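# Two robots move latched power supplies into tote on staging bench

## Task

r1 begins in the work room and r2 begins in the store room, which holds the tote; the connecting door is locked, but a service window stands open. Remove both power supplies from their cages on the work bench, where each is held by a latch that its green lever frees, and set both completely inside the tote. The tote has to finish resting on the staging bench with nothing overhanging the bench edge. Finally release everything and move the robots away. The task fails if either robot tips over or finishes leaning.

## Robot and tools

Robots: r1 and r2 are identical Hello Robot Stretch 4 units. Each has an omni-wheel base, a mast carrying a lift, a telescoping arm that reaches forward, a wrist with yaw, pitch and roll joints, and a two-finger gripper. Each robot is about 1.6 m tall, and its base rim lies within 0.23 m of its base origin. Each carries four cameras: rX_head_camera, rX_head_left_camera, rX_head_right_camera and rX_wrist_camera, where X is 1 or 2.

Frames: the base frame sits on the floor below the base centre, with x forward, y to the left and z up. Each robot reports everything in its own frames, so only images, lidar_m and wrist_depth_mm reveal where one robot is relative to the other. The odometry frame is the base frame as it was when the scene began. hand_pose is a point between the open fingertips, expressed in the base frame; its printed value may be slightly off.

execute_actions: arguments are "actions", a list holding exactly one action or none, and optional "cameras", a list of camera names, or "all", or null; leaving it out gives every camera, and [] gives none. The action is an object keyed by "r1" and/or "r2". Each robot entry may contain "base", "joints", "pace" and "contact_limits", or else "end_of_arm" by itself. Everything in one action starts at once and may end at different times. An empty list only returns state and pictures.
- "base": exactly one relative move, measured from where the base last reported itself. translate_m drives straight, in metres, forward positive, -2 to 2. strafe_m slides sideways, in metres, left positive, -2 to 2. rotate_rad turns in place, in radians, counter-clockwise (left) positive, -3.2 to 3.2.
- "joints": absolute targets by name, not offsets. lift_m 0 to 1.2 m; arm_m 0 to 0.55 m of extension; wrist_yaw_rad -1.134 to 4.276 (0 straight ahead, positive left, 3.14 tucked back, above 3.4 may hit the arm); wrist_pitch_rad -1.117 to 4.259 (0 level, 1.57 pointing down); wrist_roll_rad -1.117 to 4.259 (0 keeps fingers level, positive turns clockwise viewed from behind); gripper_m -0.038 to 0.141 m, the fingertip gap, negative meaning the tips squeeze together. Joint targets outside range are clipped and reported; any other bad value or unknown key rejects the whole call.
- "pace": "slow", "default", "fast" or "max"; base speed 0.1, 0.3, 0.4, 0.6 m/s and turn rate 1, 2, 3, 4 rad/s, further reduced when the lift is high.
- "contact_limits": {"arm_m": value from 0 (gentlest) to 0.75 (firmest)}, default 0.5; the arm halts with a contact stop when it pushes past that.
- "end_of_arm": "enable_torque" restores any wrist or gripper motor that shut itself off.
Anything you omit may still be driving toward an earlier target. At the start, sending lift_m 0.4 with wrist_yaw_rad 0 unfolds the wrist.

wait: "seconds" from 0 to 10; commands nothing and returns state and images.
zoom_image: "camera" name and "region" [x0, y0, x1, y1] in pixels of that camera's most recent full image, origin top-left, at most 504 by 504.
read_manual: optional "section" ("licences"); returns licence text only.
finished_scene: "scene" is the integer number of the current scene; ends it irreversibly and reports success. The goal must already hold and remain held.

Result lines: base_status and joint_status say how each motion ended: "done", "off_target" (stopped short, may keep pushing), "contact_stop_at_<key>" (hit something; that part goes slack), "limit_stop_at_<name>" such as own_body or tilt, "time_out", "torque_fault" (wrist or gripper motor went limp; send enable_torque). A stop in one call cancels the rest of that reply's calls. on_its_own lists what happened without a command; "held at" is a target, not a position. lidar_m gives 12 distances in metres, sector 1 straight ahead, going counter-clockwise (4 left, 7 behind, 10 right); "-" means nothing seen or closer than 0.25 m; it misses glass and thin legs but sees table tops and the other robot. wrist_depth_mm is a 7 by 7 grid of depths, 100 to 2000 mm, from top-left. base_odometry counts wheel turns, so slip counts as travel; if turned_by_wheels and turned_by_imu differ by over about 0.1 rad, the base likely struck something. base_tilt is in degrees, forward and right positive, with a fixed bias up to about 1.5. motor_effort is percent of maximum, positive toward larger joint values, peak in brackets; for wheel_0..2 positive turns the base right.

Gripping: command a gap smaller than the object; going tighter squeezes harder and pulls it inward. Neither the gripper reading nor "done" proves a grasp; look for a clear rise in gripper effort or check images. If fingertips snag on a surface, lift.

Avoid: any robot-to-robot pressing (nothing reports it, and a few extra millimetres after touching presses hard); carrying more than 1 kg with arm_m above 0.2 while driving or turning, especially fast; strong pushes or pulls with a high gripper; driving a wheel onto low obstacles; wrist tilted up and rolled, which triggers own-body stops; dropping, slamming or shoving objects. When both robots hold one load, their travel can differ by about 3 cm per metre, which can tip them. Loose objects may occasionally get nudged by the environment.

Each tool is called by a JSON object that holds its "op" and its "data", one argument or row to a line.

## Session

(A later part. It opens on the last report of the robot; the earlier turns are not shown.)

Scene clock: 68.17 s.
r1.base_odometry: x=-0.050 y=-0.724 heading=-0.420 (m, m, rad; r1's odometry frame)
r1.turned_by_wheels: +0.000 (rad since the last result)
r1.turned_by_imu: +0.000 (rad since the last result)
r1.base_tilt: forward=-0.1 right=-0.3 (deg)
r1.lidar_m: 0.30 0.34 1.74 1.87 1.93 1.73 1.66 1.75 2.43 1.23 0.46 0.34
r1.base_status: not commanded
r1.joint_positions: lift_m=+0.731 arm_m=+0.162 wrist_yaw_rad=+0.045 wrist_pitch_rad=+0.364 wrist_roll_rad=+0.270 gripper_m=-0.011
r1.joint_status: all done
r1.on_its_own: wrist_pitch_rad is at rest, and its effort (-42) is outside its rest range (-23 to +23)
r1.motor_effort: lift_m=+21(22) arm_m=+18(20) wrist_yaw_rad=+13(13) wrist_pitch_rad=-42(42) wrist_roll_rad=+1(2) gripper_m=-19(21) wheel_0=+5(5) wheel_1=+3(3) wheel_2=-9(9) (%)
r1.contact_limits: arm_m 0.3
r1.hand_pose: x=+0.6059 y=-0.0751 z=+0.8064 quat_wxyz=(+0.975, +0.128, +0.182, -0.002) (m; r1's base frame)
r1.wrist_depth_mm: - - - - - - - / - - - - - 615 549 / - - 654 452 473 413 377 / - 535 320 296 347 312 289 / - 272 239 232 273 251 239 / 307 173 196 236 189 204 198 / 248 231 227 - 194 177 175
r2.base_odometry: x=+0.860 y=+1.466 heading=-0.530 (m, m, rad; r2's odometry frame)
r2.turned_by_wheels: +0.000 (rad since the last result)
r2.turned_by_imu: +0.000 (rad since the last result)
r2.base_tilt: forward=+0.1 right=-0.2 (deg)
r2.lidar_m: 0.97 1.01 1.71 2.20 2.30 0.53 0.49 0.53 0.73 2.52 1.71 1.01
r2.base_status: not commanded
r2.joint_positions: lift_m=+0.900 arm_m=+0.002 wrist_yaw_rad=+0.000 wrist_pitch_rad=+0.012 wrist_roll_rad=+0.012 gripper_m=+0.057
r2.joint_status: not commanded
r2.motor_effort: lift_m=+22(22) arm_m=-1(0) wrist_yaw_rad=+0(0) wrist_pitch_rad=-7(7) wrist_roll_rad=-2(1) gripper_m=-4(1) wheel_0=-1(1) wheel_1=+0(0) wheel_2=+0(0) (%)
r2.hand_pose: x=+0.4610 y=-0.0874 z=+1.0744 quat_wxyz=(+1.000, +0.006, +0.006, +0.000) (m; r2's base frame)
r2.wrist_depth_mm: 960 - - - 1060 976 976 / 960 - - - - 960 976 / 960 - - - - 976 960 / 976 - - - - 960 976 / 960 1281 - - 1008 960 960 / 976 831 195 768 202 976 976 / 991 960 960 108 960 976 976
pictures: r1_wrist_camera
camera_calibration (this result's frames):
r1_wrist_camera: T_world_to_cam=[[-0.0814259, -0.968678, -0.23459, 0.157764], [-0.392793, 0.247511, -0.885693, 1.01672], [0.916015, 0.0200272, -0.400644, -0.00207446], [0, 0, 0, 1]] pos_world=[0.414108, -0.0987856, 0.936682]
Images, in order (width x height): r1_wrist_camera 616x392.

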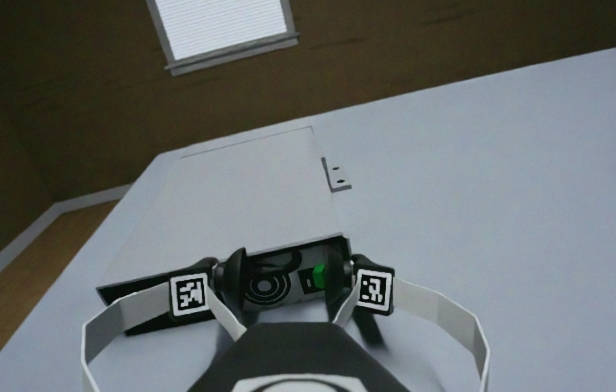

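{"op": "execute_actions", "data": {
  "actions": [
    {"r1":{"joints":{"arm_m":0.169,"gripper_m":-0.036,"lift_m":0.726},"pace":"slow","contact_limits":{"arm_m":0.3}}}
  ],
  "cameras": ["r1_wrist_camera"]
}}

{"op": "execute_actions", "data": {
  "actions": [
    {"r1":{"joints":{"arm_m":0.15},"pace":"slow"}}
  ],
  "cameras": ["r1_wrist_camera"]
}}

Scene clock: 69.40 s.
r1.base_odometry: x=-0.050 y=-0.724 heading=-0.420 (m, m, rad; r1's odometry frame)
r1.turned_by_wheels: +0.000 (rad since the last result)
r1.turned_by_imu: +0.006 (rad since the last result)
r1.base_tilt: forward=-0.1 right=-0.3 (deg)
r1.lidar_m: 0.30 0.33 1.75 1.88 1.93 1.73 1.66 1.75 2.46 1.22 0.45 0.33
r1.base_status: not commanded
r1.joint_positions: lift_m=+0.726 arm_m=+0.166 wrist_yaw_rad=+0.042 wrist_pitch_rad=+0.360 wrist_roll_rad=+0.270 gripper_m=-0.035
r1.joint_status: all done
r1.on_its_own: wrist_yaw_rad is at rest, and its effort (+21) is outside its rest range (-13 to +13); wrist_pitch_rad is at rest, and its effort (-30) is outside its rest range (-23 to +23)
r1.motor_effort: lift_m=+17(19) arm_m=+15(18) wrist_yaw_rad=+21(25) wrist_pitch_rad=-30(41) wrist_roll_rad=+1(0) gripper_m=-27(29) wheel_0=+3(5) wheel_1=+2(4) wheel_2=-10(11) (%)
r1.contact_limits: arm_m 0.3
r1.hand_pose: x=+0.6107 y=-0.0759 z=+0.8029 quat_wxyz=(+0.975, +0.128, +0.180, -0.003) (m; r1's base frame)
r1.wrist_depth_mm: - - - - - - - / - - - - - 627 554 / - - 661 449 473 415 373 / - 539 317 290 345 312 287 / - 270 235 227 271 249 236 / 306 167 198 231 183 196 195 / 241 230 221 - 191 177 172
r2.base_odometry: x=+0.860 y=+1.466 heading=-0.530 (m, m, rad; r2's odometry frame)
r2.turned_by_wheels: +0.000 (rad since the last result)
r2.turned_by_imu: +0.000 (rad since the last result)
r2.base_tilt: forward=+0.1 right=-0.1 (deg)
r2.lidar_m: 0.96 1.01 1.71 2.20 2.31 0.53 0.50 0.52 0.74 2.50 1.73 1.00
r2.base_status: not commanded
r2.joint_positions: lift_m=+0.900 arm_m=+0.002 wrist_yaw_rad=+0.000 wrist_pitch_rad=+0.012 wrist_roll_rad=+0.012 gripper_m=+0.057
r2.joint_status: not commanded
r2.motor_effort: lift_m=+22(22) arm_m=+0(0) wrist_yaw_rad=+0(0) wrist_pitch_rad=-7(6) wrist_roll_rad=-4(0) gripper_m=-4(2) wheel_0=-1(1) wheel_1=+0(0) wheel_2=+0(1) (%)
r2.hand_pose: x=+0.4610 y=-0.0874 z=+1.0744 quat_wxyz=(+1.000, +0.006, +0.006, +0.000) (m; r2's base frame)
r2.wrist_depth_mm: 960 - - - 1060 976 960 / 960 - - - - 960 976 / 976 - - - - 960 976 / 960 - - - - 976 960 / 960 1281 - - 1008 976 960 / 960 831 195 759 202 976 976 / 960 960 960 108 976 976 976
pictures: r1_wrist_camera
camera_calibration (this result's frames):
r1_wrist_camera: T_world_to_cam=[[-0.0833512, -0.968385, -0.235124, 0.158171], [-0.388231, 0.248858, -0.887325, 1.01431], [0.917785, 0.0173228, -0.3967, -0.0122508], [0, 0, 0, 1]] pos_world=[0.418214, -0.0990369, 0.932353]
Images, in order (width x height): r1_wrist_camera 616x392.

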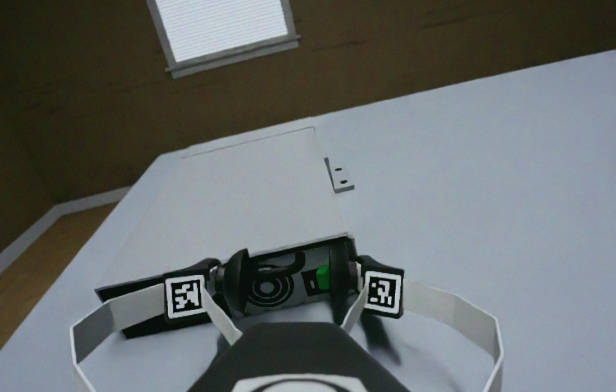

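Scene clock: 70.57 s.
r1.base_odometry: x=-0.049 y=-0.724 heading=-0.419 (m, m, rad; r1's odometry frame)
r1.turned_by_wheels: +0.001 (rad since the last result)
r1.turned_by_imu: +0.001 (rad since the last result)
r1.base_tilt: forward=+0.0 right=-0.4 (deg)
r1.lidar_m: 0.32 0.33 1.73 1.88 1.94 1.73 1.66 1.73 2.47 1.19 0.44 0.33
r1.base_status: not commanded
r1.joint_positions: lift_m=+0.726 arm_m=+0.153 wrist_yaw_rad=+0.059 wrist_pitch_rad=+0.351 wrist_roll_rad=+0.270 gripper_m=-0.035
r1.joint_status: all done
r1.on_its_own: wrist_yaw_rad is at rest, and its effort (-27) is outside its rest range (-13 to +13)
r1.motor_effort: lift_m=+20(21) arm_m=-16(16) wrist_yaw_rad=-27(26) wrist_pitch_rad=-1(29) wrist_roll_rad=-2(2) gripper_m=-33(35) wheel_0=+1(3) wheel_1=-1(2) wheel_2=+8(10) (%)
r1.hand_pose: x=+0.5993 y=-0.0714 z=+0.8051 quat_wxyz=(+0.976, +0.128, +0.177, +0.005) (m; r1's base frame)
r1.wrist_depth_mm: - - - - - - - / - - - - - 654 569 / - - - 459 496 427 387 / - - 330 291 355 319 293 / - 342 250 235 268 252 242 / 338 250 182 236 185 203 200 / 251 229 229 - 195 178 175
r2.base_odometry: x=+0.860 y=+1.466 heading=-0.530 (m, m, rad; r2's odometry frame)
r2.turned_by_wheels: +0.000 (rad since the last result)
r2.turned_by_imu: +0.000 (rad since the last result)
r2.base_tilt: forward=+0.2 right=-0.2 (deg)
r2.lidar_m: 0.96 1.04 1.71 2.19 2.28 0.52 0.50 0.53 0.75 2.50 1.71 1.00
r2.base_status: not commanded
r2.joint_positions: lift_m=+0.900 arm_m=+0.002 wrist_yaw_rad=+0.000 wrist_pitch_rad=+0.012 wrist_roll_rad=+0.012 gripper_m=+0.057
r2.joint_status: not commanded
r2.motor_effort: lift_m=+22(22) arm_m=-1(0) wrist_yaw_rad=+0(0) wrist_pitch_rad=-7(6) wrist_roll_rad=-3(1) gripper_m=-1(3) wheel_0=-1(1) wheel_1=+0(0) wheel_2=-1(0) (%)
r2.hand_pose: x=+0.4610 y=-0.0874 z=+1.0744 quat_wxyz=(+1.000, +0.006, +0.006, +0.000) (m; r2's base frame)
r2.wrist_depth_mm: 960 - - - 1042 960 976 / 960 - - - - 960 976 / 976 - - - - 976 976 / 960 - - - - 960 976 / 960 1281 - - 1008 960 976 / 960 831 195 759 202 976 976 / 960 976 976 108 976 960 960
pictures: r1_wrist_camera
camera_calibration (this result's frames):
r1_wrist_camera: T_world_to_cam=[[-0.0656915, -0.969273, -0.237052, 0.153039], [-0.384061, 0.243824, -0.890532, 1.01048], [0.920968, 0.0325421, -0.388277, -0.00859295], [0, 0, 0, 1]] pos_world=[0.406055, -0.0977644, 0.93281]
Images, in order (width x height): r1_wrist_camera 616x392.

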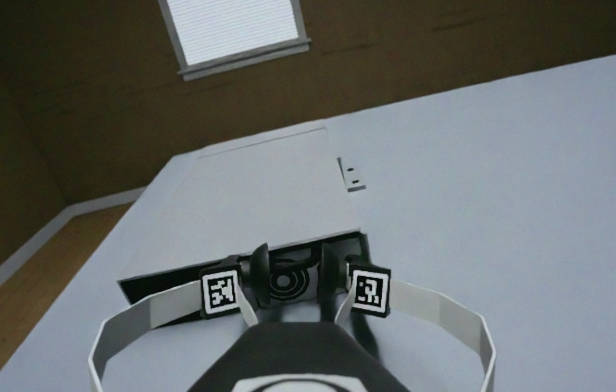

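{"op": "zoom_image", "data": {
  "camera": "r1_wrist_camera",
  "region": [200, 210, 400, 330]
}}

Region (200, 210, 400, 330) of r1_wrist_camera's 616x392 image, scaled by 2.520; it fills the top 302 rows of this view, and the rest is white.

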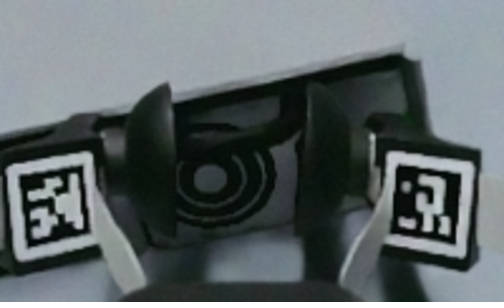

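{"op": "execute_actions", "data": {
  "actions": [
    {"r1":{"base":{"strafe_m":0.008},"joints":{"arm_m":0.143},"pace":"slow"}}
  ],
  "cameras": ["r1_wrist_camera"]
}}

Scene clock: 72.67 s.
r1.base_odometry: x=-0.046 y=-0.716 heading=-0.419 (m, m, rad; r1's odometry frame)
r1.turned_by_wheels: +0.000 (rad since the last result)
r1.turned_by_imu: +0.000 (rad since the last result)
r1.base_tilt: forward=-0.1 right=-0.3 (deg)
r1.lidar_m: 0.31 0.33 1.71 1.86 1.93 1.70 1.67 1.75 2.44 1.23 0.46 0.33
r1.base_status: done
r1.joint_positions: lift_m=+0.726 arm_m=+0.144 wrist_yaw_rad=+0.046 wrist_pitch_rad=+0.352 wrist_roll_rad=+0.270 gripper_m=-0.035
r1.joint_status: all done
r1.motor_effort: lift_m=+20(21) arm_m=-7(14) wrist_yaw_rad=+10(26) wrist_pitch_rad=-6(8) wrist_roll_rad=-1(2) gripper_m=-18(35) wheel_0=-1(6) wheel_1=+0(5) wheel_2=-3(9) (%)
r1.hand_pose: x=+0.5896 y=-0.0749 z=+0.8049 quat_wxyz=(+0.976, +0.129, +0.176, -0.001) (m; r1's base frame)
r1.wrist_depth_mm: - - - - - - - / - - - - - 661 580 / - - - 462 500 433 392 / - - 334 293 362 322 298 / - 345 262 238 270 255 244 / 338 273 183 200 181 211 200 / 253 229 229 - 196 178 176
r2.base_odometry: x=+0.860 y=+1.466 heading=-0.530 (m, m, rad; r2's odometry frame)
r2.turned_by_wheels: +0.000 (rad since the last result)
r2.turned_by_imu: +0.001 (rad since the last result)
r2.base_tilt: forward=+0.1 right=-0.2 (deg)
r2.lidar_m: 0.96 1.03 1.72 2.23 2.32 0.49 0.50 0.54 0.74 2.51 1.68 1.03
r2.base_status: not commanded
r2.joint_positions: lift_m=+0.900 arm_m=+0.002 wrist_yaw_rad=+0.000 wrist_pitch_rad=+0.012 wrist_roll_rad=+0.012 gripper_m=+0.057
r2.joint_status: not commanded
r2.motor_effort: lift_m=+22(22) arm_m=+0(0) wrist_yaw_rad=+0(0) wrist_pitch_rad=-7(6) wrist_roll_rad=+1(4) gripper_m=-3(2) wheel_0=-1(1) wheel_1=+0(0) wheel_2=+0(0) (%)
r2.hand_pose: x=+0.4610 y=-0.0874 z=+1.0744 quat_wxyz=(+1.000, +0.006, +0.006, +0.000) (m; r2's base frame)
r2.wrist_depth_mm: 960 - - - 1060 960 976 / 960 - - - - 960 960 / 976 - - - - 960 976 / 960 - - - - 976 960 / 960 1308 - - 1008 976 976 / 976 831 195 759 202 960 976 / 960 960 976 108 976 976 976
pictures: r1_wrist_camera
camera_calibration (this result's frames):
r1_wrist_camera: T_world_to_cam=[[-0.0779723, -0.968409, -0.236863, 0.156163], [-0.381836, 0.248479, -0.890202, 1.00614], [0.920935, 0.0210319, -0.389148, 0.000151883], [0, 0, 0, 1]] pos_world=[0.396219, -0.0987786, 0.93272]
Images, in order (width x height): r1_wrist_camera 616x392.

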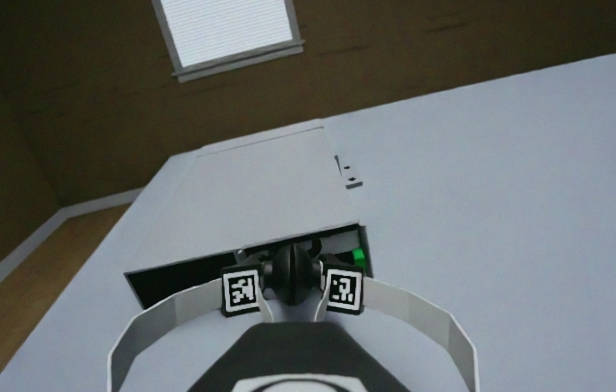

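The PSU looks like it moved out a bit. Back off and look.

{"op": "execute_actions", "data": {
  "actions": [
    {"r1":{"joints":{"arm_m":0.09,"gripper_m":0.1,"wrist_roll_rad":0.0,"lift_m":0.735}}}
  ],
  "cameras": ["r1_wrist_camera"]
}}

{"op": "zoom_image", "data": {
  "camera": "r1_wrist_camera",
  "region": [220, 180, 400, 290]
}}

Scene clock: 74.83 s.
r1.base_odometry: x=-0.046 y=-0.717 heading=-0.419 (m, m, rad; r1's odometry frame)
r1.turned_by_wheels: +0.000 (rad since the last result)
r1.turned_by_imu: +0.001 (rad since the last result)
r1.base_tilt: forward=+0.0 right=-0.4 (deg)
r1.lidar_m: 0.30 0.33 1.72 1.86 1.94 1.74 1.66 1.76 2.46 1.23 0.46 0.33
r1.base_status: not commanded
r1.joint_positions: lift_m=+0.735 arm_m=+0.092 wrist_yaw_rad=+0.050 wrist_pitch_rad=+0.352 wrist_roll_rad=+0.000 gripper_m=+0.100
r1.joint_status: all done
r1.motor_effort: lift_m=+23(24) arm_m=-9(10) wrist_yaw_rad=-2(9) wrist_pitch_rad=-5(6) wrist_roll_rad=-2(3) gripper_m=-1(16) wheel_0=-1(1) wheel_1=+0(0) wheel_2=+0(3) (%)
r1.hand_pose: x=+0.5374 y=-0.0738 z=+0.8136 quat_wxyz=(+0.984, -0.004, +0.175, +0.025) (m; r1's base frame)
r1.wrist_depth_mm: - - - - - - - / - - - - - - - / - - 535 484 668 699 - / - 421 340 324 442 449 462 / 320 317 307 303 304 332 334 / 250 242 238 251 243 264 264 / 210 211 220 - 224 217 220
r2.base_odometry: x=+0.860 y=+1.466 heading=-0.530 (m, m, rad; r2's odometry frame)
r2.turned_by_wheels: +0.000 (rad since the last result)
r2.turned_by_imu: +0.001 (rad since the last result)
r2.base_tilt: forward=+0.1 right=-0.2 (deg)
r2.lidar_m: 0.96 1.01 1.74 2.20 2.30 0.53 0.50 0.53 0.72 2.51 1.68 1.00
r2.base_status: not commanded
r2.joint_positions: lift_m=+0.900 arm_m=+0.002 wrist_yaw_rad=+0.000 wrist_pitch_rad=+0.012 wrist_roll_rad=+0.012 gripper_m=+0.057
r2.joint_status: not commanded
r2.motor_effort: lift_m=+21(22) arm_m=+0(0) wrist_yaw_rad=+0(0) wrist_pitch_rad=-6(6) wrist_roll_rad=-4(2) gripper_m=-3(3) wheel_0=+0(1) wheel_1=+0(0) wheel_2=+0(0) (%)
r2.hand_pose: x=+0.4610 y=-0.0874 z=+1.0744 quat_wxyz=(+1.000, +0.006, +0.006, +0.000) (m; r2's base frame)
r2.wrist_depth_mm: 946 - - - 1042 960 976 / 960 - - - - 960 960 / 960 - - - - 976 976 / 976 - - - - 976 976 / 960 1281 - - 1008 976 976 / 976 820 195 759 202 976 960 / 976 960 976 108 960 976 960
pictures: r1_wrist_camera
camera_calibration (this result's frames):
r1_wrist_camera: T_world_to_cam=[[0.0192464, -0.999723, 0.0135098, -0.103082], [-0.382107, -0.0198414, -0.923905, 1.00146], [0.923918, 0.0126197, -0.382383, 0.0439209], [0, 0, 0, 1]] pos_world=[0.344071, -0.0837374, 0.943445]
Images, in order (width x height): r1_wrist_camera 616x392.

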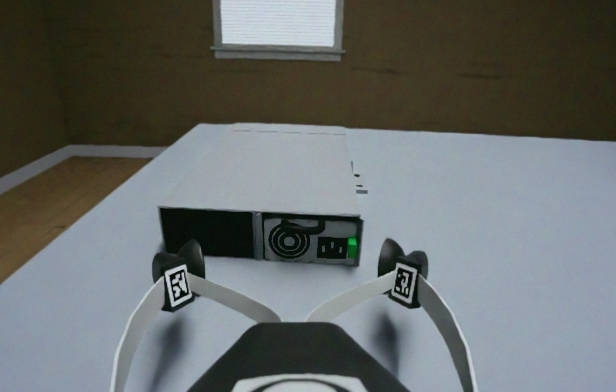

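Region (220, 180, 400, 290) of r1_wrist_camera's 616x392 image, scaled by 2.800.

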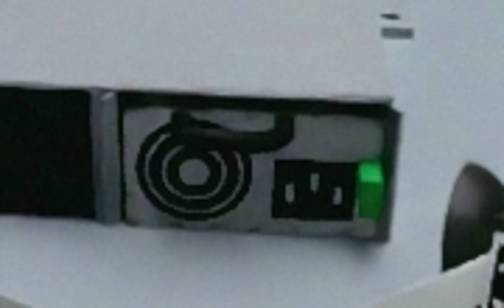

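{"op": "execute_actions", "data": {
  "actions": [
    {"r1":{"base":{"strafe_m":-0.026},"joints":{"arm_m":0.13,"gripper_m":0.064,"wrist_roll_rad":0.27,"wrist_yaw_rad":0.1,"lift_m":0.731}}}
  ],
  "cameras": ["r1_wrist_camera"]
}}

{"op": "zoom_image", "data": {
  "camera": "r1_wrist_camera",
  "region": [200, 210, 400, 330]
}}

Scene clock: 76.47 s.
r1.base_odometry: x=-0.056 y=-0.740 heading=-0.419 (m, m, rad; r1's odometry frame)
r1.turned_by_wheels: +0.000 (rad since the last result)
r1.turned_by_imu: +0.000 (rad since the last result)
r1.base_tilt: forward=-0.1 right=-0.4 (deg)
r1.lidar_m: 0.32 0.33 1.75 1.91 1.94 1.72 1.66 1.77 2.44 1.23 0.45 0.33
r1.base_status: done
r1.joint_positions: lift_m=+0.731 arm_m=+0.128 wrist_yaw_rad=+0.100 wrist_pitch_rad=+0.352 wrist_roll_rad=+0.270 gripper_m=+0.064
r1.joint_status: all done
r1.motor_effort: lift_m=+18(21) arm_m=+9(9) wrist_yaw_rad=-2(1) wrist_pitch_rad=-6(6) wrist_roll_rad=+2(3) gripper_m=-2(6) wheel_0=-2(3) wheel_1=-1(5) wheel_2=+1(0) (%)
r1.hand_pose: x=+0.5775 y=-0.0599 z=+0.8100 quat_wxyz=(+0.976, +0.124, +0.180, +0.025) (m; r1's base frame)
r1.wrist_depth_mm: - - - - - - - / - - - - - - 580 / - - - 477 508 442 399 / - - 345 314 366 330 304 / - 353 263 259 274 263 249 / 960 290 247 244 213 216 206 / 258 237 235 - 200 182 180
r2.base_odometry: x=+0.860 y=+1.466 heading=-0.530 (m, m, rad; r2's odometry frame)
r2.turned_by_wheels: +0.000 (rad since the last result)
r2.turned_by_imu: +0.000 (rad since the last result)
r2.base_tilt: forward=+0.1 right=-0.2 (deg)
r2.lidar_m: 0.96 1.01 1.73 2.19 2.31 0.54 0.50 0.53 0.72 2.52 1.71 1.04
r2.base_status: not commanded
r2.joint_positions: lift_m=+0.900 arm_m=+0.002 wrist_yaw_rad=+0.000 wrist_pitch_rad=+0.012 wrist_roll_rad=+0.012 gripper_m=+0.057
r2.joint_status: not commanded
r2.motor_effort: lift_m=+22(22) arm_m=+0(0) wrist_yaw_rad=+0(0) wrist_pitch_rad=-6(6) wrist_roll_rad=-3(2) gripper_m=-3(3) wheel_0=+0(0) wheel_1=+0(0) wheel_2=+0(0) (%)
r2.hand_pose: x=+0.4610 y=-0.0874 z=+1.0744 quat_wxyz=(+1.000, +0.006, +0.006, +0.000) (m; r2's base frame)
r2.wrist_depth_mm: 946 - - - 1060 960 976 / 960 - - - - 976 976 / 960 - - - - 960 960 / 976 - - - - 960 960 / 976 1255 - - 1008 976 960 / 960 831 195 759 202 960 976 / 960 960 960 108 960 976 976
pictures: r1_wrist_camera
camera_calibration (this result's frames):
r1_wrist_camera: T_world_to_cam=[[-0.0254696, -0.971381, -0.236157, 0.139789], [-0.394915, 0.226795, -0.890284, 1.00867], [0.918364, 0.0705866, -0.38939, 0.0176777], [0, 0, 0, 1]] pos_world=[0.385663, -0.0942199, 0.937895]
Images, in order (width x height): r1_wrist_camera 616x392.

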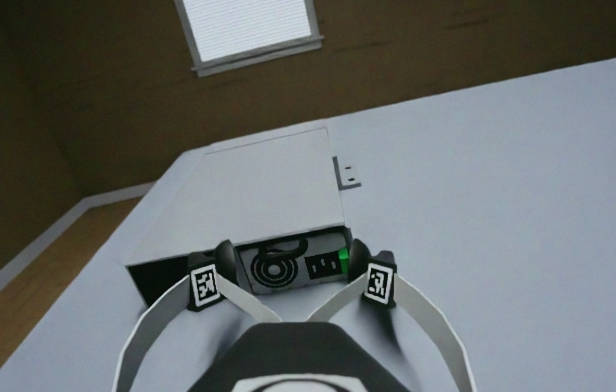

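Region (200, 210, 400, 330) of r1_wrist_camera's 616x392 image, scaled by 2.520; it fills the top 302 rows of this view, and the rest is white.

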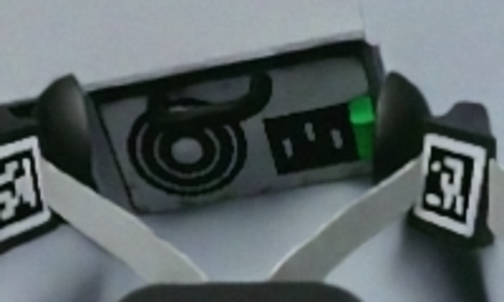

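{"op": "execute_actions", "data": {
  "actions": [
    {"r1":{"base":{"strafe_m":-0.003},"joints":{"arm_m":0.139},"pace":"slow"}}
  ],
  "cameras": []
}}

{"op": "execute_actions", "data": {
  "actions": [
    {"r1":{"joints":{"gripper_m":0.035},"pace":"slow"}}
  ],
  "cameras": ["r1_wrist_camera"]
}}

{"op": "zoom_image", "data": {
  "camera": "r1_wrist_camera",
  "region": [200, 210, 400, 330]
}}

Scene clock: 77.50 s.
r1.base_odometry: x=-0.058 y=-0.743 heading=-0.420 (m, m, rad; r1's odometry frame)
r1.turned_by_wheels: +0.000 (rad since the last result)
r1.turned_by_imu: +0.000 (rad since the last result)
r1.base_tilt: forward=-0.1 right=-0.3 (deg)
r1.lidar_m: 0.30 0.30 1.75 1.89 1.95 1.72 1.66 1.75 2.44 1.19 0.46 0.33
r1.base_status: done
r1.joint_positions: lift_m=+0.731 arm_m=+0.137 wrist_yaw_rad=+0.100 wrist_pitch_rad=+0.352 wrist_roll_rad=+0.270 gripper_m=+0.064
r1.joint_status: all done
r1.motor_effort: lift_m=+18(19) arm_m=+9(10) wrist_yaw_rad=+0(1) wrist_pitch_rad=-5(5) wrist_roll_rad=+1(0) gripper_m=-1(4) wheel_0=+0(3) wheel_1=-1(6) wheel_2=+0(2) (%)
r1.hand_pose: x=+0.5864 y=-0.0599 z=+0.8100 quat_wxyz=(+0.976, +0.124, +0.180, +0.025) (m; r1's base frame)
r1.wrist_depth_mm: - - - - - - - / - - - - - - 585 / - - - 477 512 442 399 / - - 343 312 366 327 304 / - 327 256 251 276 262 247 / 340 285 246 245 212 216 206 / 258 236 235 - 200 183 180
r2.base_odometry: x=+0.860 y=+1.466 heading=-0.530 (m, m, rad; r2's odometry frame)
r2.turned_by_wheels: +0.000 (rad since the last result)
r2.turned_by_imu: +0.000 (rad since the last result)
r2.base_tilt: forward=+0.2 right=-0.2 (deg)
r2.lidar_m: 0.96 1.01 1.73 2.19 2.31 0.54 0.49 0.54 0.71 2.52 1.71 1.02
r2.base_status: not commanded
r2.joint_positions: lift_m=+0.900 arm_m=+0.002 wrist_yaw_rad=+0.000 wrist_pitch_rad=+0.012 wrist_roll_rad=+0.012 gripper_m=+0.057
r2.joint_status: not commanded
r2.motor_effort: lift_m=+22(22) arm_m=+0(0) wrist_yaw_rad=+0(0) wrist_pitch_rad=-6(6) wrist_roll_rad=+0(2) gripper_m=-2(3) wheel_0=-1(1) wheel_1=+0(0) wheel_2=+0(0) (%)
r2.hand_pose: x=+0.4610 y=-0.0874 z=+1.0744 quat_wxyz=(+1.000, +0.006, +0.006, +0.000) (m; r2's base frame)
r2.wrist_depth_mm: 976 - - - 1060 960 976 / 960 - - - - 960 960 / 976 - - - - 960 976 / 960 - - - - 976 960 / 960 1281 - - 1008 960 976 / 946 831 195 759 202 976 976 / 976 976 976 108 976 976 960
pictures: none
No camera images: the call's "cameras" was empty. Leave "cameras" out to get every camera's image.

Scene clock: 78.93 s.
r1.base_odometry: x=-0.058 y=-0.743 heading=-0.420 (m, m, rad; r1's odometry frame)
r1.turned_by_wheels: +0.000 (rad since the last result)
r1.turned_by_imu: +0.000 (rad since the last result)
r1.base_tilt: forward=+0.0 right=-0.3 (deg)
r1.lidar_m: 0.31 0.34 1.73 1.90 1.95 1.73 1.65 1.75 2.47 1.24 0.46 0.34
r1.base_status: not commanded
r1.joint_positions: lift_m=+0.731 arm_m=+0.137 wrist_yaw_rad=+0.096 wrist_pitch_rad=+0.353 wrist_roll_rad=+0.270 gripper_m=+0.035
r1.joint_status: all done
r1.motor_effort: lift_m=+18(18) arm_m=+9(9) wrist_yaw_rad=+10(12) wrist_pitch_rad=-10(9) wrist_roll_rad=-2(0) gripper_m=-8(9) wheel_0=-2(1) wheel_1=-1(1) wheel_2=-1(1) (%)
r1.hand_pose: x=+0.5861 y=-0.0610 z=+0.8097 quat_wxyz=(+0.976, +0.124, +0.180, +0.023) (m; r1's base frame)
r1.wrist_depth_mm: - - - - - - - / - - - - - - 580 / - - - 477 504 442 399 / - - 340 317 364 329 301 / - 312 262 249 282 262 247 / 332 283 196 243 190 216 205 / 257 233 235 - 199 184 179
r2.base_odometry: x=+0.860 y=+1.466 heading=-0.530 (m, m, rad; r2's odometry frame)
r2.turned_by_wheels: +0.000 (rad since the last result)
r2.turned_by_imu: +0.000 (rad since the last result)
r2.base_tilt: forward=+0.1 right=-0.3 (deg)
r2.lidar_m: 0.94 1.01 1.75 2.21 2.32 0.51 0.48 0.57 0.72 2.50 1.74 1.03
r2.base_status: not commanded
r2.joint_positions: lift_m=+0.900 arm_m=+0.002 wrist_yaw_rad=+0.000 wrist_pitch_rad=+0.012 wrist_roll_rad=+0.012 gripper_m=+0.057
r2.joint_status: not commanded
r2.motor_effort: lift_m=+22(22) arm_m=+0(0) wrist_yaw_rad=+0(0) wrist_pitch_rad=-6(7) wrist_roll_rad=+0(0) gripper_m=-2(2) wheel_0=-1(1) wheel_1=+0(0) wheel_2=+0(0) (%)
r2.hand_pose: x=+0.4610 y=-0.0874 z=+1.0744 quat_wxyz=(+1.000, +0.006, +0.006, +0.000) (m; r2's base frame)
r2.wrist_depth_mm: 960 - - - 1060 960 960 / 960 - - - - 976 976 / 960 - - - - 960 960 / 960 - - - - 976 976 / 976 1255 - - 1008 976 976 / 960 831 195 759 202 976 976 / 976 960 976 108 976 976 991
pictures: r1_wrist_camera
camera_calibration (this result's frames):
r1_wrist_camera: T_world_to_cam=[[-0.0295444, -0.97128, -0.236099, 0.141225], [-0.395079, 0.228316, -0.889823, 1.01187], [0.918172, 0.0669886, -0.390478, 0.0104402], [0, 0, 0, 1]] pos_world=[0.394355, -0.0945558, 0.937803]
Images, in order (width x height): r1_wrist_camera 616x392.

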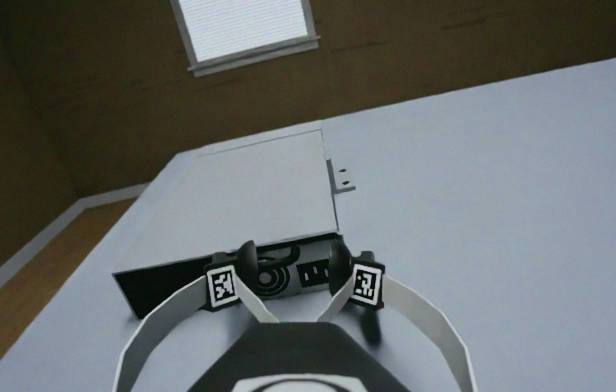

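Region (200, 210, 400, 330) of r1_wrist_camera's 616x392 image, scaled by 2.520; it fills the top 302 rows of this view, and the rest is white.

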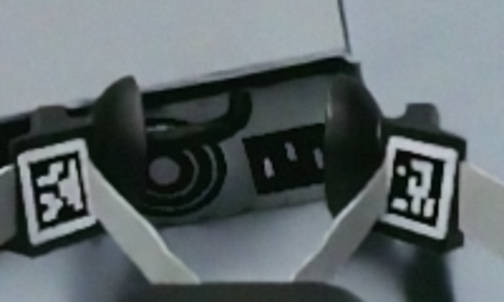

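{"op": "execute_actions", "data": {
  "actions": [
    {"r1":{"joints":{"arm_m":0.148},"pace":"slow","contact_limits":{"arm_m":0.25}}}
  ],
  "cameras": ["r1_wrist_camera"]
}}

{"op": "zoom_image", "data": {
  "camera": "r1_wrist_camera",
  "region": [200, 210, 400, 330]
}}

Scene clock: 79.90 s.
r1.base_odometry: x=-0.058 y=-0.743 heading=-0.420 (m, m, rad; r1's odometry frame)
r1.turned_by_wheels: +0.000 (rad since the last result)
r1.turned_by_imu: +0.000 (rad since the last result)
r1.base_tilt: forward=-0.1 right=-0.4 (deg)
r1.lidar_m: 0.30 0.31 1.76 1.88 1.95 1.72 1.66 1.73 2.43 1.23 0.44 0.33
r1.base_status: not commanded
r1.joint_positions: lift_m=+0.731 arm_m=+0.145 wrist_yaw_rad=+0.093 wrist_pitch_rad=+0.357 wrist_roll_rad=+0.270 gripper_m=+0.035
r1.joint_status: all done
r1.on_its_own: wrist_yaw_rad is at rest, and its effort (+19) is outside its rest range (-13 to +13)
r1.motor_effort: lift_m=+18(18) arm_m=+16(19) wrist_yaw_rad=+19(19) wrist_pitch_rad=-21(19) wrist_roll_rad=+1(0) gripper_m=-8(9) wheel_0=-1(1) wheel_1=+0(1) wheel_2=-7(7) (%)
r1.contact_limits: arm_m 0.25
r1.hand_pose: x=+0.5933 y=-0.0620 z=+0.8087 quat_wxyz=(+0.975, +0.124, +0.182, +0.021) (m; r1's base frame)
r1.wrist_depth_mm: - - - - - - - / - - - - - 661 574 / - - - 477 500 436 394 / - - 336 314 362 325 300 / - 310 252 244 281 260 245 / 324 274 194 246 196 215 204 / 256 233 234 - 199 182 179
r2.base_odometry: x=+0.860 y=+1.466 heading=-0.530 (m, m, rad; r2's odometry frame)
r2.turned_by_wheels: +0.000 (rad since the last result)
r2.turned_by_imu: +0.000 (rad since the last result)
r2.base_tilt: forward=+0.1 right=-0.2 (deg)
r2.lidar_m: 0.92 1.02 1.72 2.21 2.31 0.53 0.49 0.55 0.75 2.52 1.70 1.02
r2.base_status: not commanded
r2.joint_positions: lift_m=+0.900 arm_m=+0.002 wrist_yaw_rad=+0.000 wrist_pitch_rad=+0.012 wrist_roll_rad=+0.012 gripper_m=+0.057
r2.joint_status: not commanded
r2.motor_effort: lift_m=+22(22) arm_m=+0(0) wrist_yaw_rad=+0(0) wrist_pitch_rad=-6(7) wrist_roll_rad=-1(1) gripper_m=-3(2) wheel_0=-1(0) wheel_1=+0(0) wheel_2=+0(0) (%)
r2.hand_pose: x=+0.4610 y=-0.0874 z=+1.0744 quat_wxyz=(+1.000, +0.006, +0.006, +0.000) (m; r2's base frame)
r2.wrist_depth_mm: 960 - - - 1060 976 976 / 960 - - - - 976 960 / 960 - - - - 976 976 / 960 - - - - 976 976 / 960 1281 - - 1008 976 960 / 976 831 195 759 202 976 976 / 976 976 976 108 976 976 976
pictures: r1_wrist_camera
camera_calibration (this result's frames):
r1_wrist_camera: T_world_to_cam=[[-0.0335272, -0.971255, -0.23567, 0.14232], [-0.397413, 0.229314, -0.888526, 1.01446], [0.917027, 0.0638685, -0.393678, 0.00665911], [0, 0, 0, 1]] pos_world=[0.401825, -0.0948266, 0.937536]
Images, in order (width x height): r1_wrist_camera 616x392.

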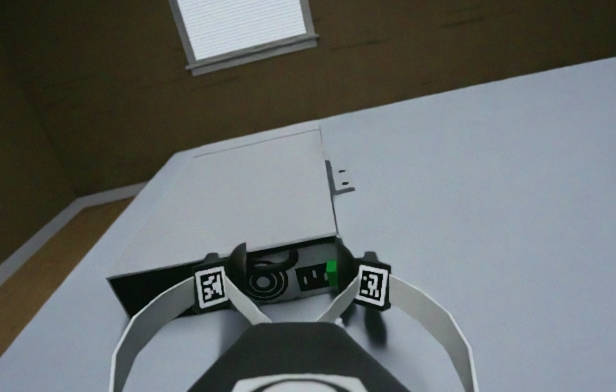

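Region (200, 210, 400, 330) of r1_wrist_camera's 616x392 image, scaled by 2.520; it fills the top 302 rows of this view, and the rest is white.

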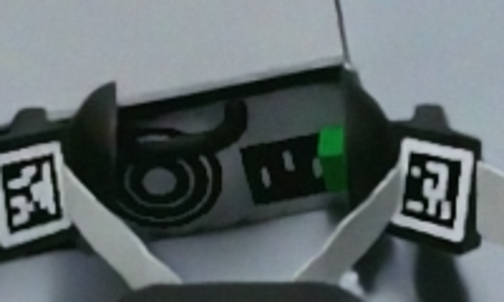

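{"op": "execute_actions", "data": {
  "actions": [
    {"r1":{"joints":{"gripper_m":0.018,"arm_m":0.144},"pace":"slow"}}
  ],
  "cameras": ["r1_wrist_camera"]
}}

{"op": "zoom_image", "data": {
  "camera": "r1_wrist_camera",
  "region": [200, 210, 400, 330]
}}

Scene clock: 81.07 s.
r1.base_odometry: x=-0.058 y=-0.743 heading=-0.420 (m, m, rad; r1's odometry frame)
r1.turned_by_wheels: +0.000 (rad since the last result)
r1.turned_by_imu: +0.000 (rad since the last result)
r1.base_tilt: forward=+0.0 right=-0.4 (deg)
r1.lidar_m: 0.31 0.34 1.74 1.90 1.95 1.74 1.67 1.74 2.43 1.21 0.46 0.33
r1.base_status: not commanded
r1.joint_positions: lift_m=+0.731 arm_m=+0.145 wrist_yaw_rad=+0.096 wrist_pitch_rad=+0.356 wrist_roll_rad=+0.270 gripper_m=+0.018
r1.joint_status: all done
r1.motor_effort: lift_m=+18(18) arm_m=-4(18) wrist_yaw_rad=+9(21) wrist_pitch_rad=-17(19) wrist_roll_rad=+0(1) gripper_m=-17(21) wheel_0=+0(0) wheel_1=+0(1) wheel_2=-5(7) (%)
r1.hand_pose: x=+0.5932 y=-0.0610 z=+0.8089 quat_wxyz=(+0.975, +0.124, +0.182, +0.023) (m; r1's base frame)
r1.wrist_depth_mm: - - - - - - - / - - - - - - 569 / - - - 469 496 436 394 / - - 338 310 362 324 298 / - 309 251 245 283 258 244 / 325 272 190 244 190 212 204 / 256 234 232 - 199 181 178
r2.base_odometry: x=+0.860 y=+1.466 heading=-0.530 (m, m, rad; r2's odometry frame)
r2.turned_by_wheels: +0.000 (rad since the last result)
r2.turned_by_imu: +0.000 (rad since the last result)
r2.base_tilt: forward=+0.1 right=-0.2 (deg)
r2.lidar_m: 0.97 1.03 1.71 2.20 2.31 0.49 0.49 0.54 0.74 2.50 1.70 1.03
r2.base_status: not commanded
r2.joint_positions: lift_m=+0.900 arm_m=+0.002 wrist_yaw_rad=+0.000 wrist_pitch_rad=+0.012 wrist_roll_rad=+0.012 gripper_m=+0.057
r2.joint_status: not commanded
r2.motor_effort: lift_m=+22(22) arm_m=+0(0) wrist_yaw_rad=+0(0) wrist_pitch_rad=-7(7) wrist_roll_rad=-4(4) gripper_m=-3(4) wheel_0=-1(1) wheel_1=+0(1) wheel_2=+0(0) (%)
r2.hand_pose: x=+0.4610 y=-0.0874 z=+1.0744 quat_wxyz=(+1.000, +0.006, +0.006, +0.000) (m; r2's base frame)
r2.wrist_depth_mm: 960 - - - 1060 960 960 / 960 - - - - 960 960 / 976 - - - - 976 976 / 960 - - - - 960 960 / 960 1255 - - 1008 960 976 / 976 831 195 759 202 960 976 / 976 976 960 108 976 976 976
pictures: r1_wrist_camera
camera_calibration (this result's frames):
r1_wrist_camera: T_world_to_cam=[[-0.0299904, -0.971354, -0.235739, 0.141256], [-0.397721, 0.227967, -0.888734, 1.01463], [0.917016, 0.0671047, -0.393164, 0.00647521], [0, 0, 0, 1]] pos_world=[0.401837, -0.0945266, 0.937579]
Images, in order (width x height): r1_wrist_camera 616x392.

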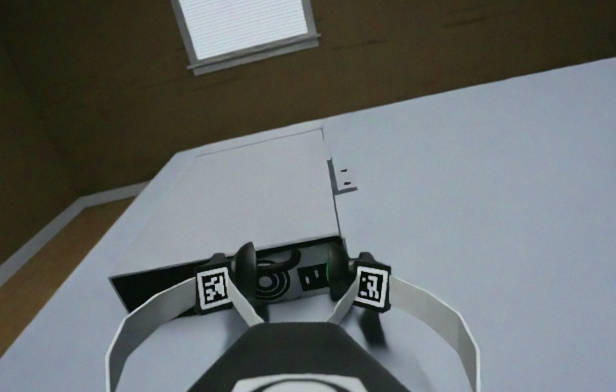

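Region (200, 210, 400, 330) of r1_wrist_camera's 616x392 image, scaled by 2.520; it fills the top 302 rows of this view, and the rest is white.

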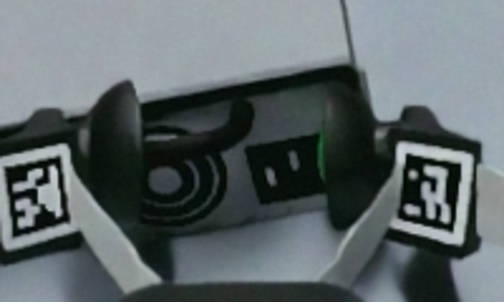

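{"op": "execute_actions", "data": {
  "actions": [
    {"r1":{"joints":{"arm_m":0.155},"pace":"slow","contact_limits":{"arm_m":0.3}}}
  ],
  "cameras": ["r1_wrist_camera"]
}}

{"op": "zoom_image", "data": {
  "camera": "r1_wrist_camera",
  "region": [200, 210, 400, 330]
}}

Scene clock: 82.17 s.
r1.base_odometry: x=-0.058 y=-0.743 heading=-0.420 (m, m, rad; r1's odometry frame)
r1.turned_by_wheels: +0.000 (rad since the last result)
r1.turned_by_imu: +0.000 (rad since the last result)
r1.base_tilt: forward=-0.1 right=-0.4 (deg)
r1.lidar_m: 0.29 0.33 1.75 1.89 1.95 1.72 1.64 1.76 2.46 1.22 0.45 0.34
r1.base_status: not commanded
r1.joint_positions: lift_m=+0.731 arm_m=+0.152 wrist_yaw_rad=+0.095 wrist_pitch_rad=+0.360 wrist_roll_rad=+0.270 gripper_m=+0.018
r1.joint_status: all done
r1.on_its_own: wrist_pitch_rad is at rest, and its effort (-29) is outside its rest range (-23 to +23)
r1.motor_effort: lift_m=+18(18) arm_m=+19(18) wrist_yaw_rad=+11(16) wrist_pitch_rad=-29(28) wrist_roll_rad=-2(1) gripper_m=-11(17) wheel_0=+3(3) wheel_1=+3(3) wheel_2=-8(8) (%)
r1.contact_limits: arm_m 0.3
r1.hand_pose: x=+0.5996 y=-0.0613 z=+0.8078 quat_wxyz=(+0.975, +0.124, +0.184, +0.022) (m; r1's base frame)
r1.wrist_depth_mm: - - - - - - - / - - - - - 634 554 / - - - 455 488 427 384 / - - 330 304 353 320 294 / - 303 245 239 279 254 243 / 320 258 223 238 190 212 201 / 252 230 231 - 196 179 177
r2.base_odometry: x=+0.860 y=+1.466 heading=-0.530 (m, m, rad; r2's odometry frame)
r2.turned_by_wheels: +0.000 (rad since the last result)
r2.turned_by_imu: +0.000 (rad since the last result)
r2.base_tilt: forward=+0.1 right=-0.2 (deg)
r2.lidar_m: 0.96 1.02 1.72 2.20 2.29 0.54 0.50 0.53 0.75 2.50 1.74 1.01
r2.base_status: not commanded
r2.joint_positions: lift_m=+0.900 arm_m=+0.002 wrist_yaw_rad=+0.000 wrist_pitch_rad=+0.012 wrist_roll_rad=+0.012 gripper_m=+0.057
r2.joint_status: not commanded
r2.motor_effort: lift_m=+22(22) arm_m=+0(0) wrist_yaw_rad=+0(0) wrist_pitch_rad=-6(6) wrist_roll_rad=-3(2) gripper_m=-3(3) wheel_0=-1(1) wheel_1=+0(1) wheel_2=+0(0) (%)
r2.hand_pose: x=+0.4610 y=-0.0874 z=+1.0744 quat_wxyz=(+1.000, +0.006, +0.006, +0.000) (m; r2's base frame)
r2.wrist_depth_mm: 960 - - - 1060 960 976 / 960 - - - - 976 960 / 960 - - - - 976 976 / 976 - - - - 976 976 / 960 1255 - - 1008 960 960 / 960 831 195 768 202 976 976 / 976 976 976 108 976 960 976
pictures: r1_wrist_camera
camera_calibration (this result's frames):
r1_wrist_camera: T_world_to_cam=[[-0.032034, -0.97135, -0.235484, 0.141896], [-0.401046, 0.228299, -0.887154, 1.01702], [0.915498, 0.0660209, -0.396869, 0.00403222], [0, 0, 0, 1]] pos_world=[0.408725, -0.094619, 0.937266]
Images, in order (width x height): r1_wrist_camera 616x392.

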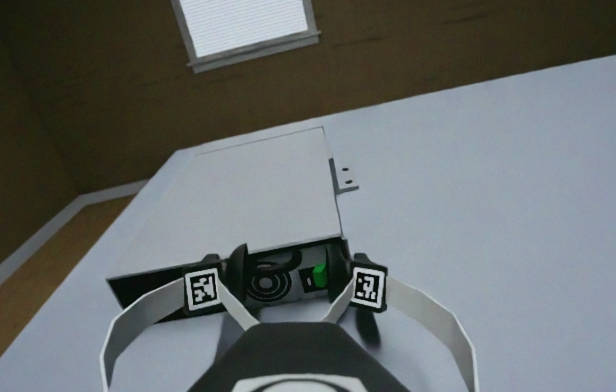

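Region (200, 210, 400, 330) of r1_wrist_camera's 616x392 image, scaled by 2.520; it fills the top 302 rows of this view, and the rest is white.

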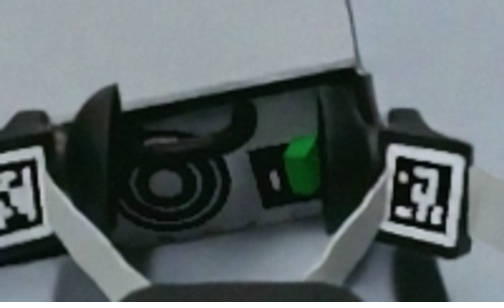

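{"op": "execute_actions", "data": {
  "actions": [
    {"r1":{"joints":{"arm_m":0.161,"gripper_m":-0.01,"lift_m":0.728},"pace":"slow","contact_limits":{"arm_m":0.3}}}
  ],
  "cameras": []
}}

{"op": "execute_actions", "data": {
  "actions": [
    {"r1":{"joints":{"arm_m":0.166,"gripper_m":-0.038,"lift_m":0.725},"pace":"slow","contact_limits":{"arm_m":0.3}}}
  ],
  "cameras": ["r1_wrist_camera"]
}}

{"op": "zoom_image", "data": {
  "camera": "r1_wrist_camera",
  "region": [200, 210, 400, 330]
}}

Scene clock: 83.77 s.
r1.base_odometry: x=-0.058 y=-0.743 heading=-0.421 (m, m, rad; r1's odometry frame)
r1.turned_by_wheels: -0.001 (rad since the last result)
r1.turned_by_imu: +0.018 (rad since the last result)
r1.base_tilt: forward=-0.1 right=-0.3 (deg)
r1.lidar_m: 0.32 0.34 1.73 1.89 1.96 1.73 1.66 1.72 2.46 1.11 0.45 0.31
r1.base_status: not commanded
r1.joint_positions: lift_m=+0.728 arm_m=+0.158 wrist_yaw_rad=+0.085 wrist_pitch_rad=+0.357 wrist_roll_rad=+0.270 gripper_m=-0.009
r1.joint_status: all done
r1.on_its_own: wrist_yaw_rad is at rest, and its effort (+40) is outside its rest range (-13 to +13)
r1.motor_effort: lift_m=+17(18) arm_m=+15(20) wrist_yaw_rad=+40(49) wrist_pitch_rad=-21(30) wrist_roll_rad=-2(0) gripper_m=-22(24) wheel_0=-3(3) wheel_1=+0(4) wheel_2=-12(15) (%)
r1.contact_limits: arm_m 0.3
r1.hand_pose: x=+0.6060 y=-0.0640 z=+0.8057 quat_wxyz=(+0.975, +0.125, +0.182, +0.018) (m; r1's base frame)
r1.wrist_depth_mm: - - - - - - - / - - - - - 647 564 / - - - 449 488 427 384 / - - 327 289 355 319 294 / - 312 245 234 270 256 241 / 322 253 201 240 186 203 200 / 250 232 229 - 195 180 176
r2.base_odometry: x=+0.860 y=+1.466 heading=-0.530 (m, m, rad; r2's odometry frame)
r2.turned_by_wheels: +0.000 (rad since the last result)
r2.turned_by_imu: +0.000 (rad since the last result)
r2.base_tilt: forward=+0.2 right=-0.2 (deg)
r2.lidar_m: 0.97 1.03 1.71 2.18 2.31 0.51 0.49 0.54 0.76 2.51 1.73 1.02
r2.base_status: not commanded
r2.joint_positions: lift_m=+0.900 arm_m=+0.002 wrist_yaw_rad=+0.000 wrist_pitch_rad=+0.012 wrist_roll_rad=+0.012 gripper_m=+0.057
r2.joint_status: not commanded
r2.motor_effort: lift_m=+22(22) arm_m=-1(0) wrist_yaw_rad=+0(0) wrist_pitch_rad=-6(6) wrist_roll_rad=-3(3) gripper_m=-3(4) wheel_0=-1(1) wheel_1=-1(0) wheel_2=+0(0) (%)
r2.hand_pose: x=+0.4610 y=-0.0874 z=+1.0744 quat_wxyz=(+1.000, +0.006, +0.006, +0.000) (m; r2's base frame)
r2.wrist_depth_mm: 960 - - - 1060 960 976 / 976 - - - - 976 960 / 960 - - - - 960 976 / 976 - - - - 960 960 / 960 1281 - - 1008 976 976 / 960 820 195 768 202 976 976 / 960 960 960 108 976 960 960
pictures: none
No camera images: the call's "cameras" was empty. Leave "cameras" out to get every camera's image.

Scene clock: 84.97 s.
r1.base_odometry: x=-0.058 y=-0.743 heading=-0.421 (m, m, rad; r1's odometry frame)
r1.turned_by_wheels: +0.000 (rad since the last result)
r1.turned_by_imu: +0.000 (rad since the last result)
r1.base_tilt: forward=-0.1 right=-0.4 (deg)
r1.lidar_m: 0.32 0.34 1.75 1.89 1.96 1.73 1.66 1.76 2.47 1.13 0.46 0.33
r1.base_status: not commanded
r1.joint_positions: lift_m=+0.725 arm_m=+0.164 wrist_yaw_rad=+0.087 wrist_pitch_rad=+0.356 wrist_roll_rad=+0.270 gripper_m=-0.037
r1.joint_status: all done
r1.on_its_own: wrist_yaw_rad is at rest, and its effort (+37) is outside its rest range (-13 to +13)
r1.motor_effort: lift_m=+16(16) arm_m=+14(17) wrist_yaw_rad=+37(44) wrist_pitch_rad=-17(22) wrist_roll_rad=-2(2) gripper_m=-27(27) wheel_0=-3(3) wheel_1=+0(0) wheel_2=-12(12) (%)
r1.contact_limits: arm_m 0.3
r1.hand_pose: x=+0.6114 y=-0.0637 z=+0.8031 quat_wxyz=(+0.975, +0.125, +0.181, +0.018) (m; r1's base frame)
r1.wrist_depth_mm: - - - - - - - / - - - - - 654 564 / - - - 439 488 421 384 / - - 322 285 349 315 290 / - 312 238 228 267 252 238 / 319 169 191 235 181 198 197 / 246 229 226 - 193 178 174
r2.base_odometry: x=+0.860 y=+1.466 heading=-0.530 (m, m, rad; r2's odometry frame)
r2.turned_by_wheels: +0.000 (rad since the last result)
r2.turned_by_imu: +0.000 (rad since the last result)
r2.base_tilt: forward=+0.2 right=-0.3 (deg)
r2.lidar_m: 0.96 1.00 1.73 2.22 2.28 0.53 0.48 0.55 0.76 2.53 1.71 1.04
r2.base_status: not commanded
r2.joint_positions: lift_m=+0.900 arm_m=+0.002 wrist_yaw_rad=+0.000 wrist_pitch_rad=+0.012 wrist_roll_rad=+0.012 gripper_m=+0.057
r2.joint_status: not commanded
r2.motor_effort: lift_m=+22(22) arm_m=-1(0) wrist_yaw_rad=+0(0) wrist_pitch_rad=-6(7) wrist_roll_rad=-1(3) gripper_m=-3(3) wheel_0=-1(1) wheel_1=+0(0) wheel_2=+0(0) (%)
r2.hand_pose: x=+0.4610 y=-0.0874 z=+1.0744 quat_wxyz=(+1.000, +0.006, +0.006, +0.000) (m; r2's base frame)
r2.wrist_depth_mm: 960 - - - 1060 976 960 / 960 - - - - 976 976 / 960 - - - - 960 976 / 960 - - - - 976 976 / 960 1281 - - 1008 976 976 / 976 820 195 768 202 976 960 / 960 960 976 108 976 976 976
pictures: r1_wrist_camera
camera_calibration (this result's frames):
r1_wrist_camera: T_world_to_cam=[[-0.0396475, -0.970884, -0.236246, 0.14414], [-0.395256, 0.232386, -0.888689, 1.01606], [0.917715, 0.0581435, -0.392962, -0.0134269], [0, 0, 0, 1]] pos_world=[0.419643, -0.0953956, 0.931742]
Images, in order (width x height): r1_wrist_camera 616x392.

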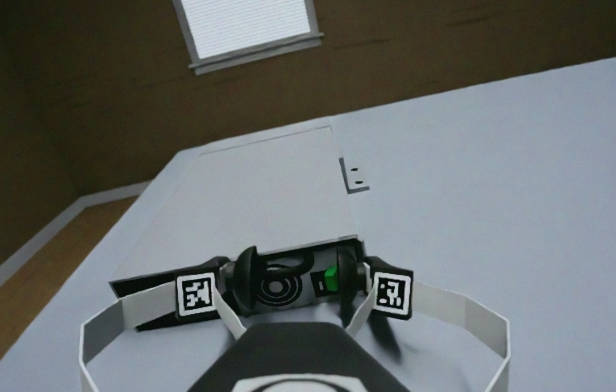

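Region (200, 210, 400, 330) of r1_wrist_camera's 616x392 image, scaled by 2.520; it fills the top 302 rows of this view, and the rest is white.

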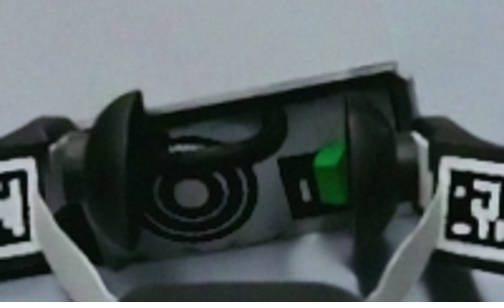

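{"op": "execute_actions", "data": {
  "actions": [
    {"r1":{"base":{"strafe_m":-0.014},"pace":"slow"}}
  ],
  "cameras": ["r1_wrist_camera"]
}}

{"op": "execute_actions", "data": {
  "actions": [
    {"r1":{"joints":{"arm_m":0.157},"pace":"slow"}}
  ],
  "cameras": ["r1_wrist_camera"]
}}

{"op": "zoom_image", "data": {
  "camera": "r1_wrist_camera",
  "region": [200, 210, 400, 330]
}}

Scene clock: 86.20 s.
r1.base_odometry: x=-0.064 y=-0.756 heading=-0.421 (m, m, rad; r1's odometry frame)
r1.turned_by_wheels: +0.000 (rad since the last result)
r1.turned_by_imu: +0.000 (rad since the last result)
r1.base_tilt: forward=-0.1 right=-0.4 (deg)
r1.lidar_m: 0.30 0.33 1.76 1.90 1.96 1.73 1.66 1.76 2.46 1.12 0.45 0.33
r1.base_status: done
r1.joint_positions: lift_m=+0.725 arm_m=+0.164 wrist_yaw_rad=+0.097 wrist_pitch_rad=+0.357 wrist_roll_rad=+0.270 gripper_m=-0.037
r1.joint_status: not commanded
r1.motor_effort: lift_m=+16(16) arm_m=+14(14) wrist_yaw_rad=+9(38) wrist_pitch_rad=-20(20) wrist_roll_rad=-2(2) gripper_m=-25(27) wheel_0=+5(5) wheel_1=+1(1) wheel_2=-8(9) (%)
r1.hand_pose: x=+0.6120 y=-0.0609 z=+0.8029 quat_wxyz=(+0.975, +0.124, +0.182, +0.023) (m; r1's base frame)
r1.wrist_depth_mm: - - - - - - - / - - - - - 640 564 / - - 683 439 477 418 377 / - - 320 291 347 314 289 / - 279 237 226 272 250 237 / 309 169 199 233 184 198 195 / 243 231 224 - 191 177 173
r2.base_odometry: x=+0.860 y=+1.466 heading=-0.530 (m, m, rad; r2's odometry frame)
r2.turned_by_wheels: +0.000 (rad since the last result)
r2.turned_by_imu: +0.000 (rad since the last result)
r2.base_tilt: forward=+0.1 right=-0.1 (deg)
r2.lidar_m: 0.96 1.03 1.74 2.18 2.29 0.54 0.50 0.53 0.75 2.49 1.70 1.02
r2.base_status: not commanded
r2.joint_positions: lift_m=+0.900 arm_m=+0.002 wrist_yaw_rad=+0.000 wrist_pitch_rad=+0.012 wrist_roll_rad=+0.012 gripper_m=+0.057
r2.joint_status: not commanded
r2.motor_effort: lift_m=+22(22) arm_m=+0(0) wrist_yaw_rad=+0(0) wrist_pitch_rad=-6(6) wrist_roll_rad=-2(0) gripper_m=-3(3) wheel_0=-1(0) wheel_1=+0(0) wheel_2=+0(0) (%)
r2.hand_pose: x=+0.4610 y=-0.0874 z=+1.0744 quat_wxyz=(+1.000, +0.006, +0.006, +0.000) (m; r2's base frame)
r2.wrist_depth_mm: 960 - - - 1060 976 960 / 960 - - - - 976 960 / 960 - - - - 976 976 / 960 - - - - 976 976 / 976 1281 - - 1008 960 976 / 960 831 195 759 202 960 976 / 960 960 960 108 976 976 960
pictures: r1_wrist_camera
camera_calibration (this result's frames):
r1_wrist_camera: T_world_to_cam=[[-0.0299149, -0.971257, -0.236144, 0.140792], [-0.398331, 0.228264, -0.888385, 1.01682], [0.916754, 0.0674876, -0.39371, -0.0124511], [0, 0, 0, 1]] pos_world=[0.420657, -0.0945175, 0.931672]
Images, in order (width x height): r1_wrist_camera 616x392.

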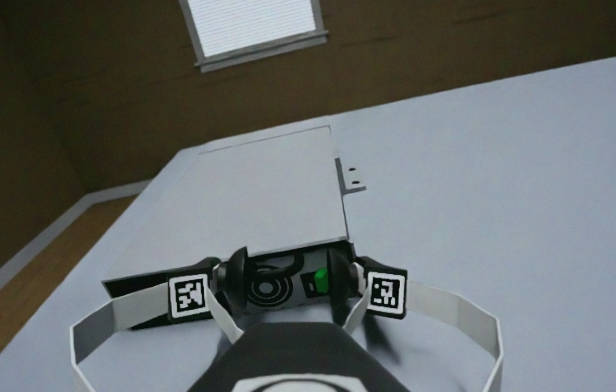

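Scene clock: 87.10 s.
r1.base_odometry: x=-0.064 y=-0.756 heading=-0.420 (m, m, rad; r1's odometry frame)
r1.turned_by_wheels: +0.000 (rad since the last result)
r1.turned_by_imu: +0.001 (rad since the last result)
r1.base_tilt: forward=+0.0 right=-0.4 (deg)
r1.lidar_m: 0.32 0.34 1.76 1.91 1.95 1.71 1.66 1.77 2.46 1.13 0.45 0.33
r1.base_status: not commanded
r1.joint_positions: lift_m=+0.725 arm_m=+0.159 wrist_yaw_rad=+0.102 wrist_pitch_rad=+0.353 wrist_roll_rad=+0.270 gripper_m=-0.037
r1.joint_status: all done
r1.motor_effort: lift_m=+19(18) arm_m=-11(11) wrist_yaw_rad=-9(6) wrist_pitch_rad=-10(20) wrist_roll_rad=-1(0) gripper_m=-33(34) wheel_0=+2(4) wheel_1=+0(1) wheel_2=+1(8) (%)
r1.hand_pose: x=+0.6079 y=-0.0593 z=+0.8036 quat_wxyz=(+0.975, +0.124, +0.181, +0.026) (m; r1's base frame)
r1.wrist_depth_mm: - - - - - - - / - - - - - - 559 / - - - 442 488 424 384 / - - 322 290 351 314 290 / - 297 239 229 270 251 239 / 317 167 183 234 181 198 197 / 245 231 227 - 193 177 173
r2.base_odometry: x=+0.860 y=+1.466 heading=-0.530 (m, m, rad; r2's odometry frame)
r2.turned_by_wheels: +0.000 (rad since the last result)
r2.turned_by_imu: +0.000 (rad since the last result)
r2.base_tilt: forward=+0.2 right=-0.2 (deg)
r2.lidar_m: 0.97 1.03 1.70 2.19 2.30 0.48 0.49 0.55 0.77 2.53 1.71 1.03
r2.base_status: not commanded
r2.joint_positions: lift_m=+0.900 arm_m=+0.002 wrist_yaw_rad=+0.000 wrist_pitch_rad=+0.012 wrist_roll_rad=+0.012 gripper_m=+0.057
r2.joint_status: not commanded
r2.motor_effort: lift_m=+22(22) arm_m=+0(0) wrist_yaw_rad=+0(0) wrist_pitch_rad=-6(6) wrist_roll_rad=+0(3) gripper_m=-2(3) wheel_0=-1(1) wheel_1=+0(0) wheel_2=+0(0) (%)
r2.hand_pose: x=+0.4610 y=-0.0874 z=+1.0744 quat_wxyz=(+1.000, +0.006, +0.006, +0.000) (m; r2's base frame)
r2.wrist_depth_mm: 960 - - - 1060 960 976 / 960 - - - - 960 960 / 960 - - - - 976 976 / 976 - - - - 976 976 / 960 1281 - - 1008 976 976 / 960 831 195 759 202 960 960 / 960 960 976 108 960 960 976
pictures: r1_wrist_camera
camera_calibration (this result's frames):
r1_wrist_camera: T_world_to_cam=[[-0.0235864, -0.971339, -0.236526, 0.13887], [-0.396738, 0.226259, -0.88961, 1.01538], [0.917629, 0.0728563, -0.390704, -0.0112151], [0, 0, 0, 1]] pos_world=[0.416407, -0.0940314, 0.931756]
Images, in order (width x height): r1_wrist_camera 616x392.

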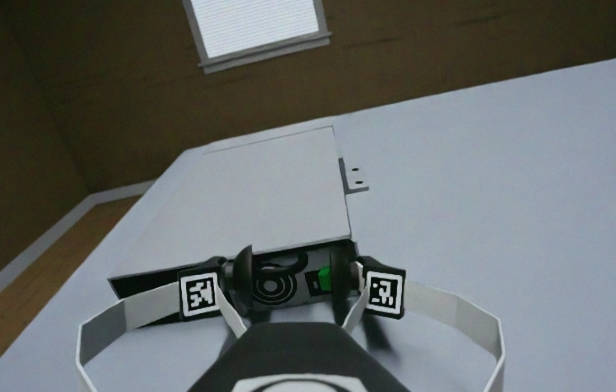

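Region (200, 210, 400, 330) of r1_wrist_camera's 616x392 image, scaled by 2.520; it fills the top 302 rows of this view, and the rest is white.

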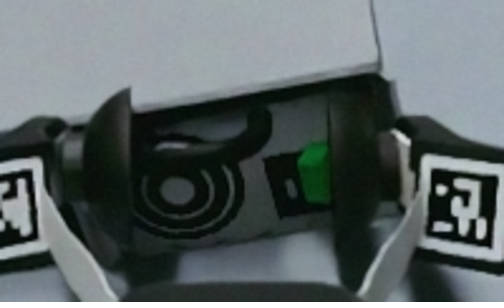

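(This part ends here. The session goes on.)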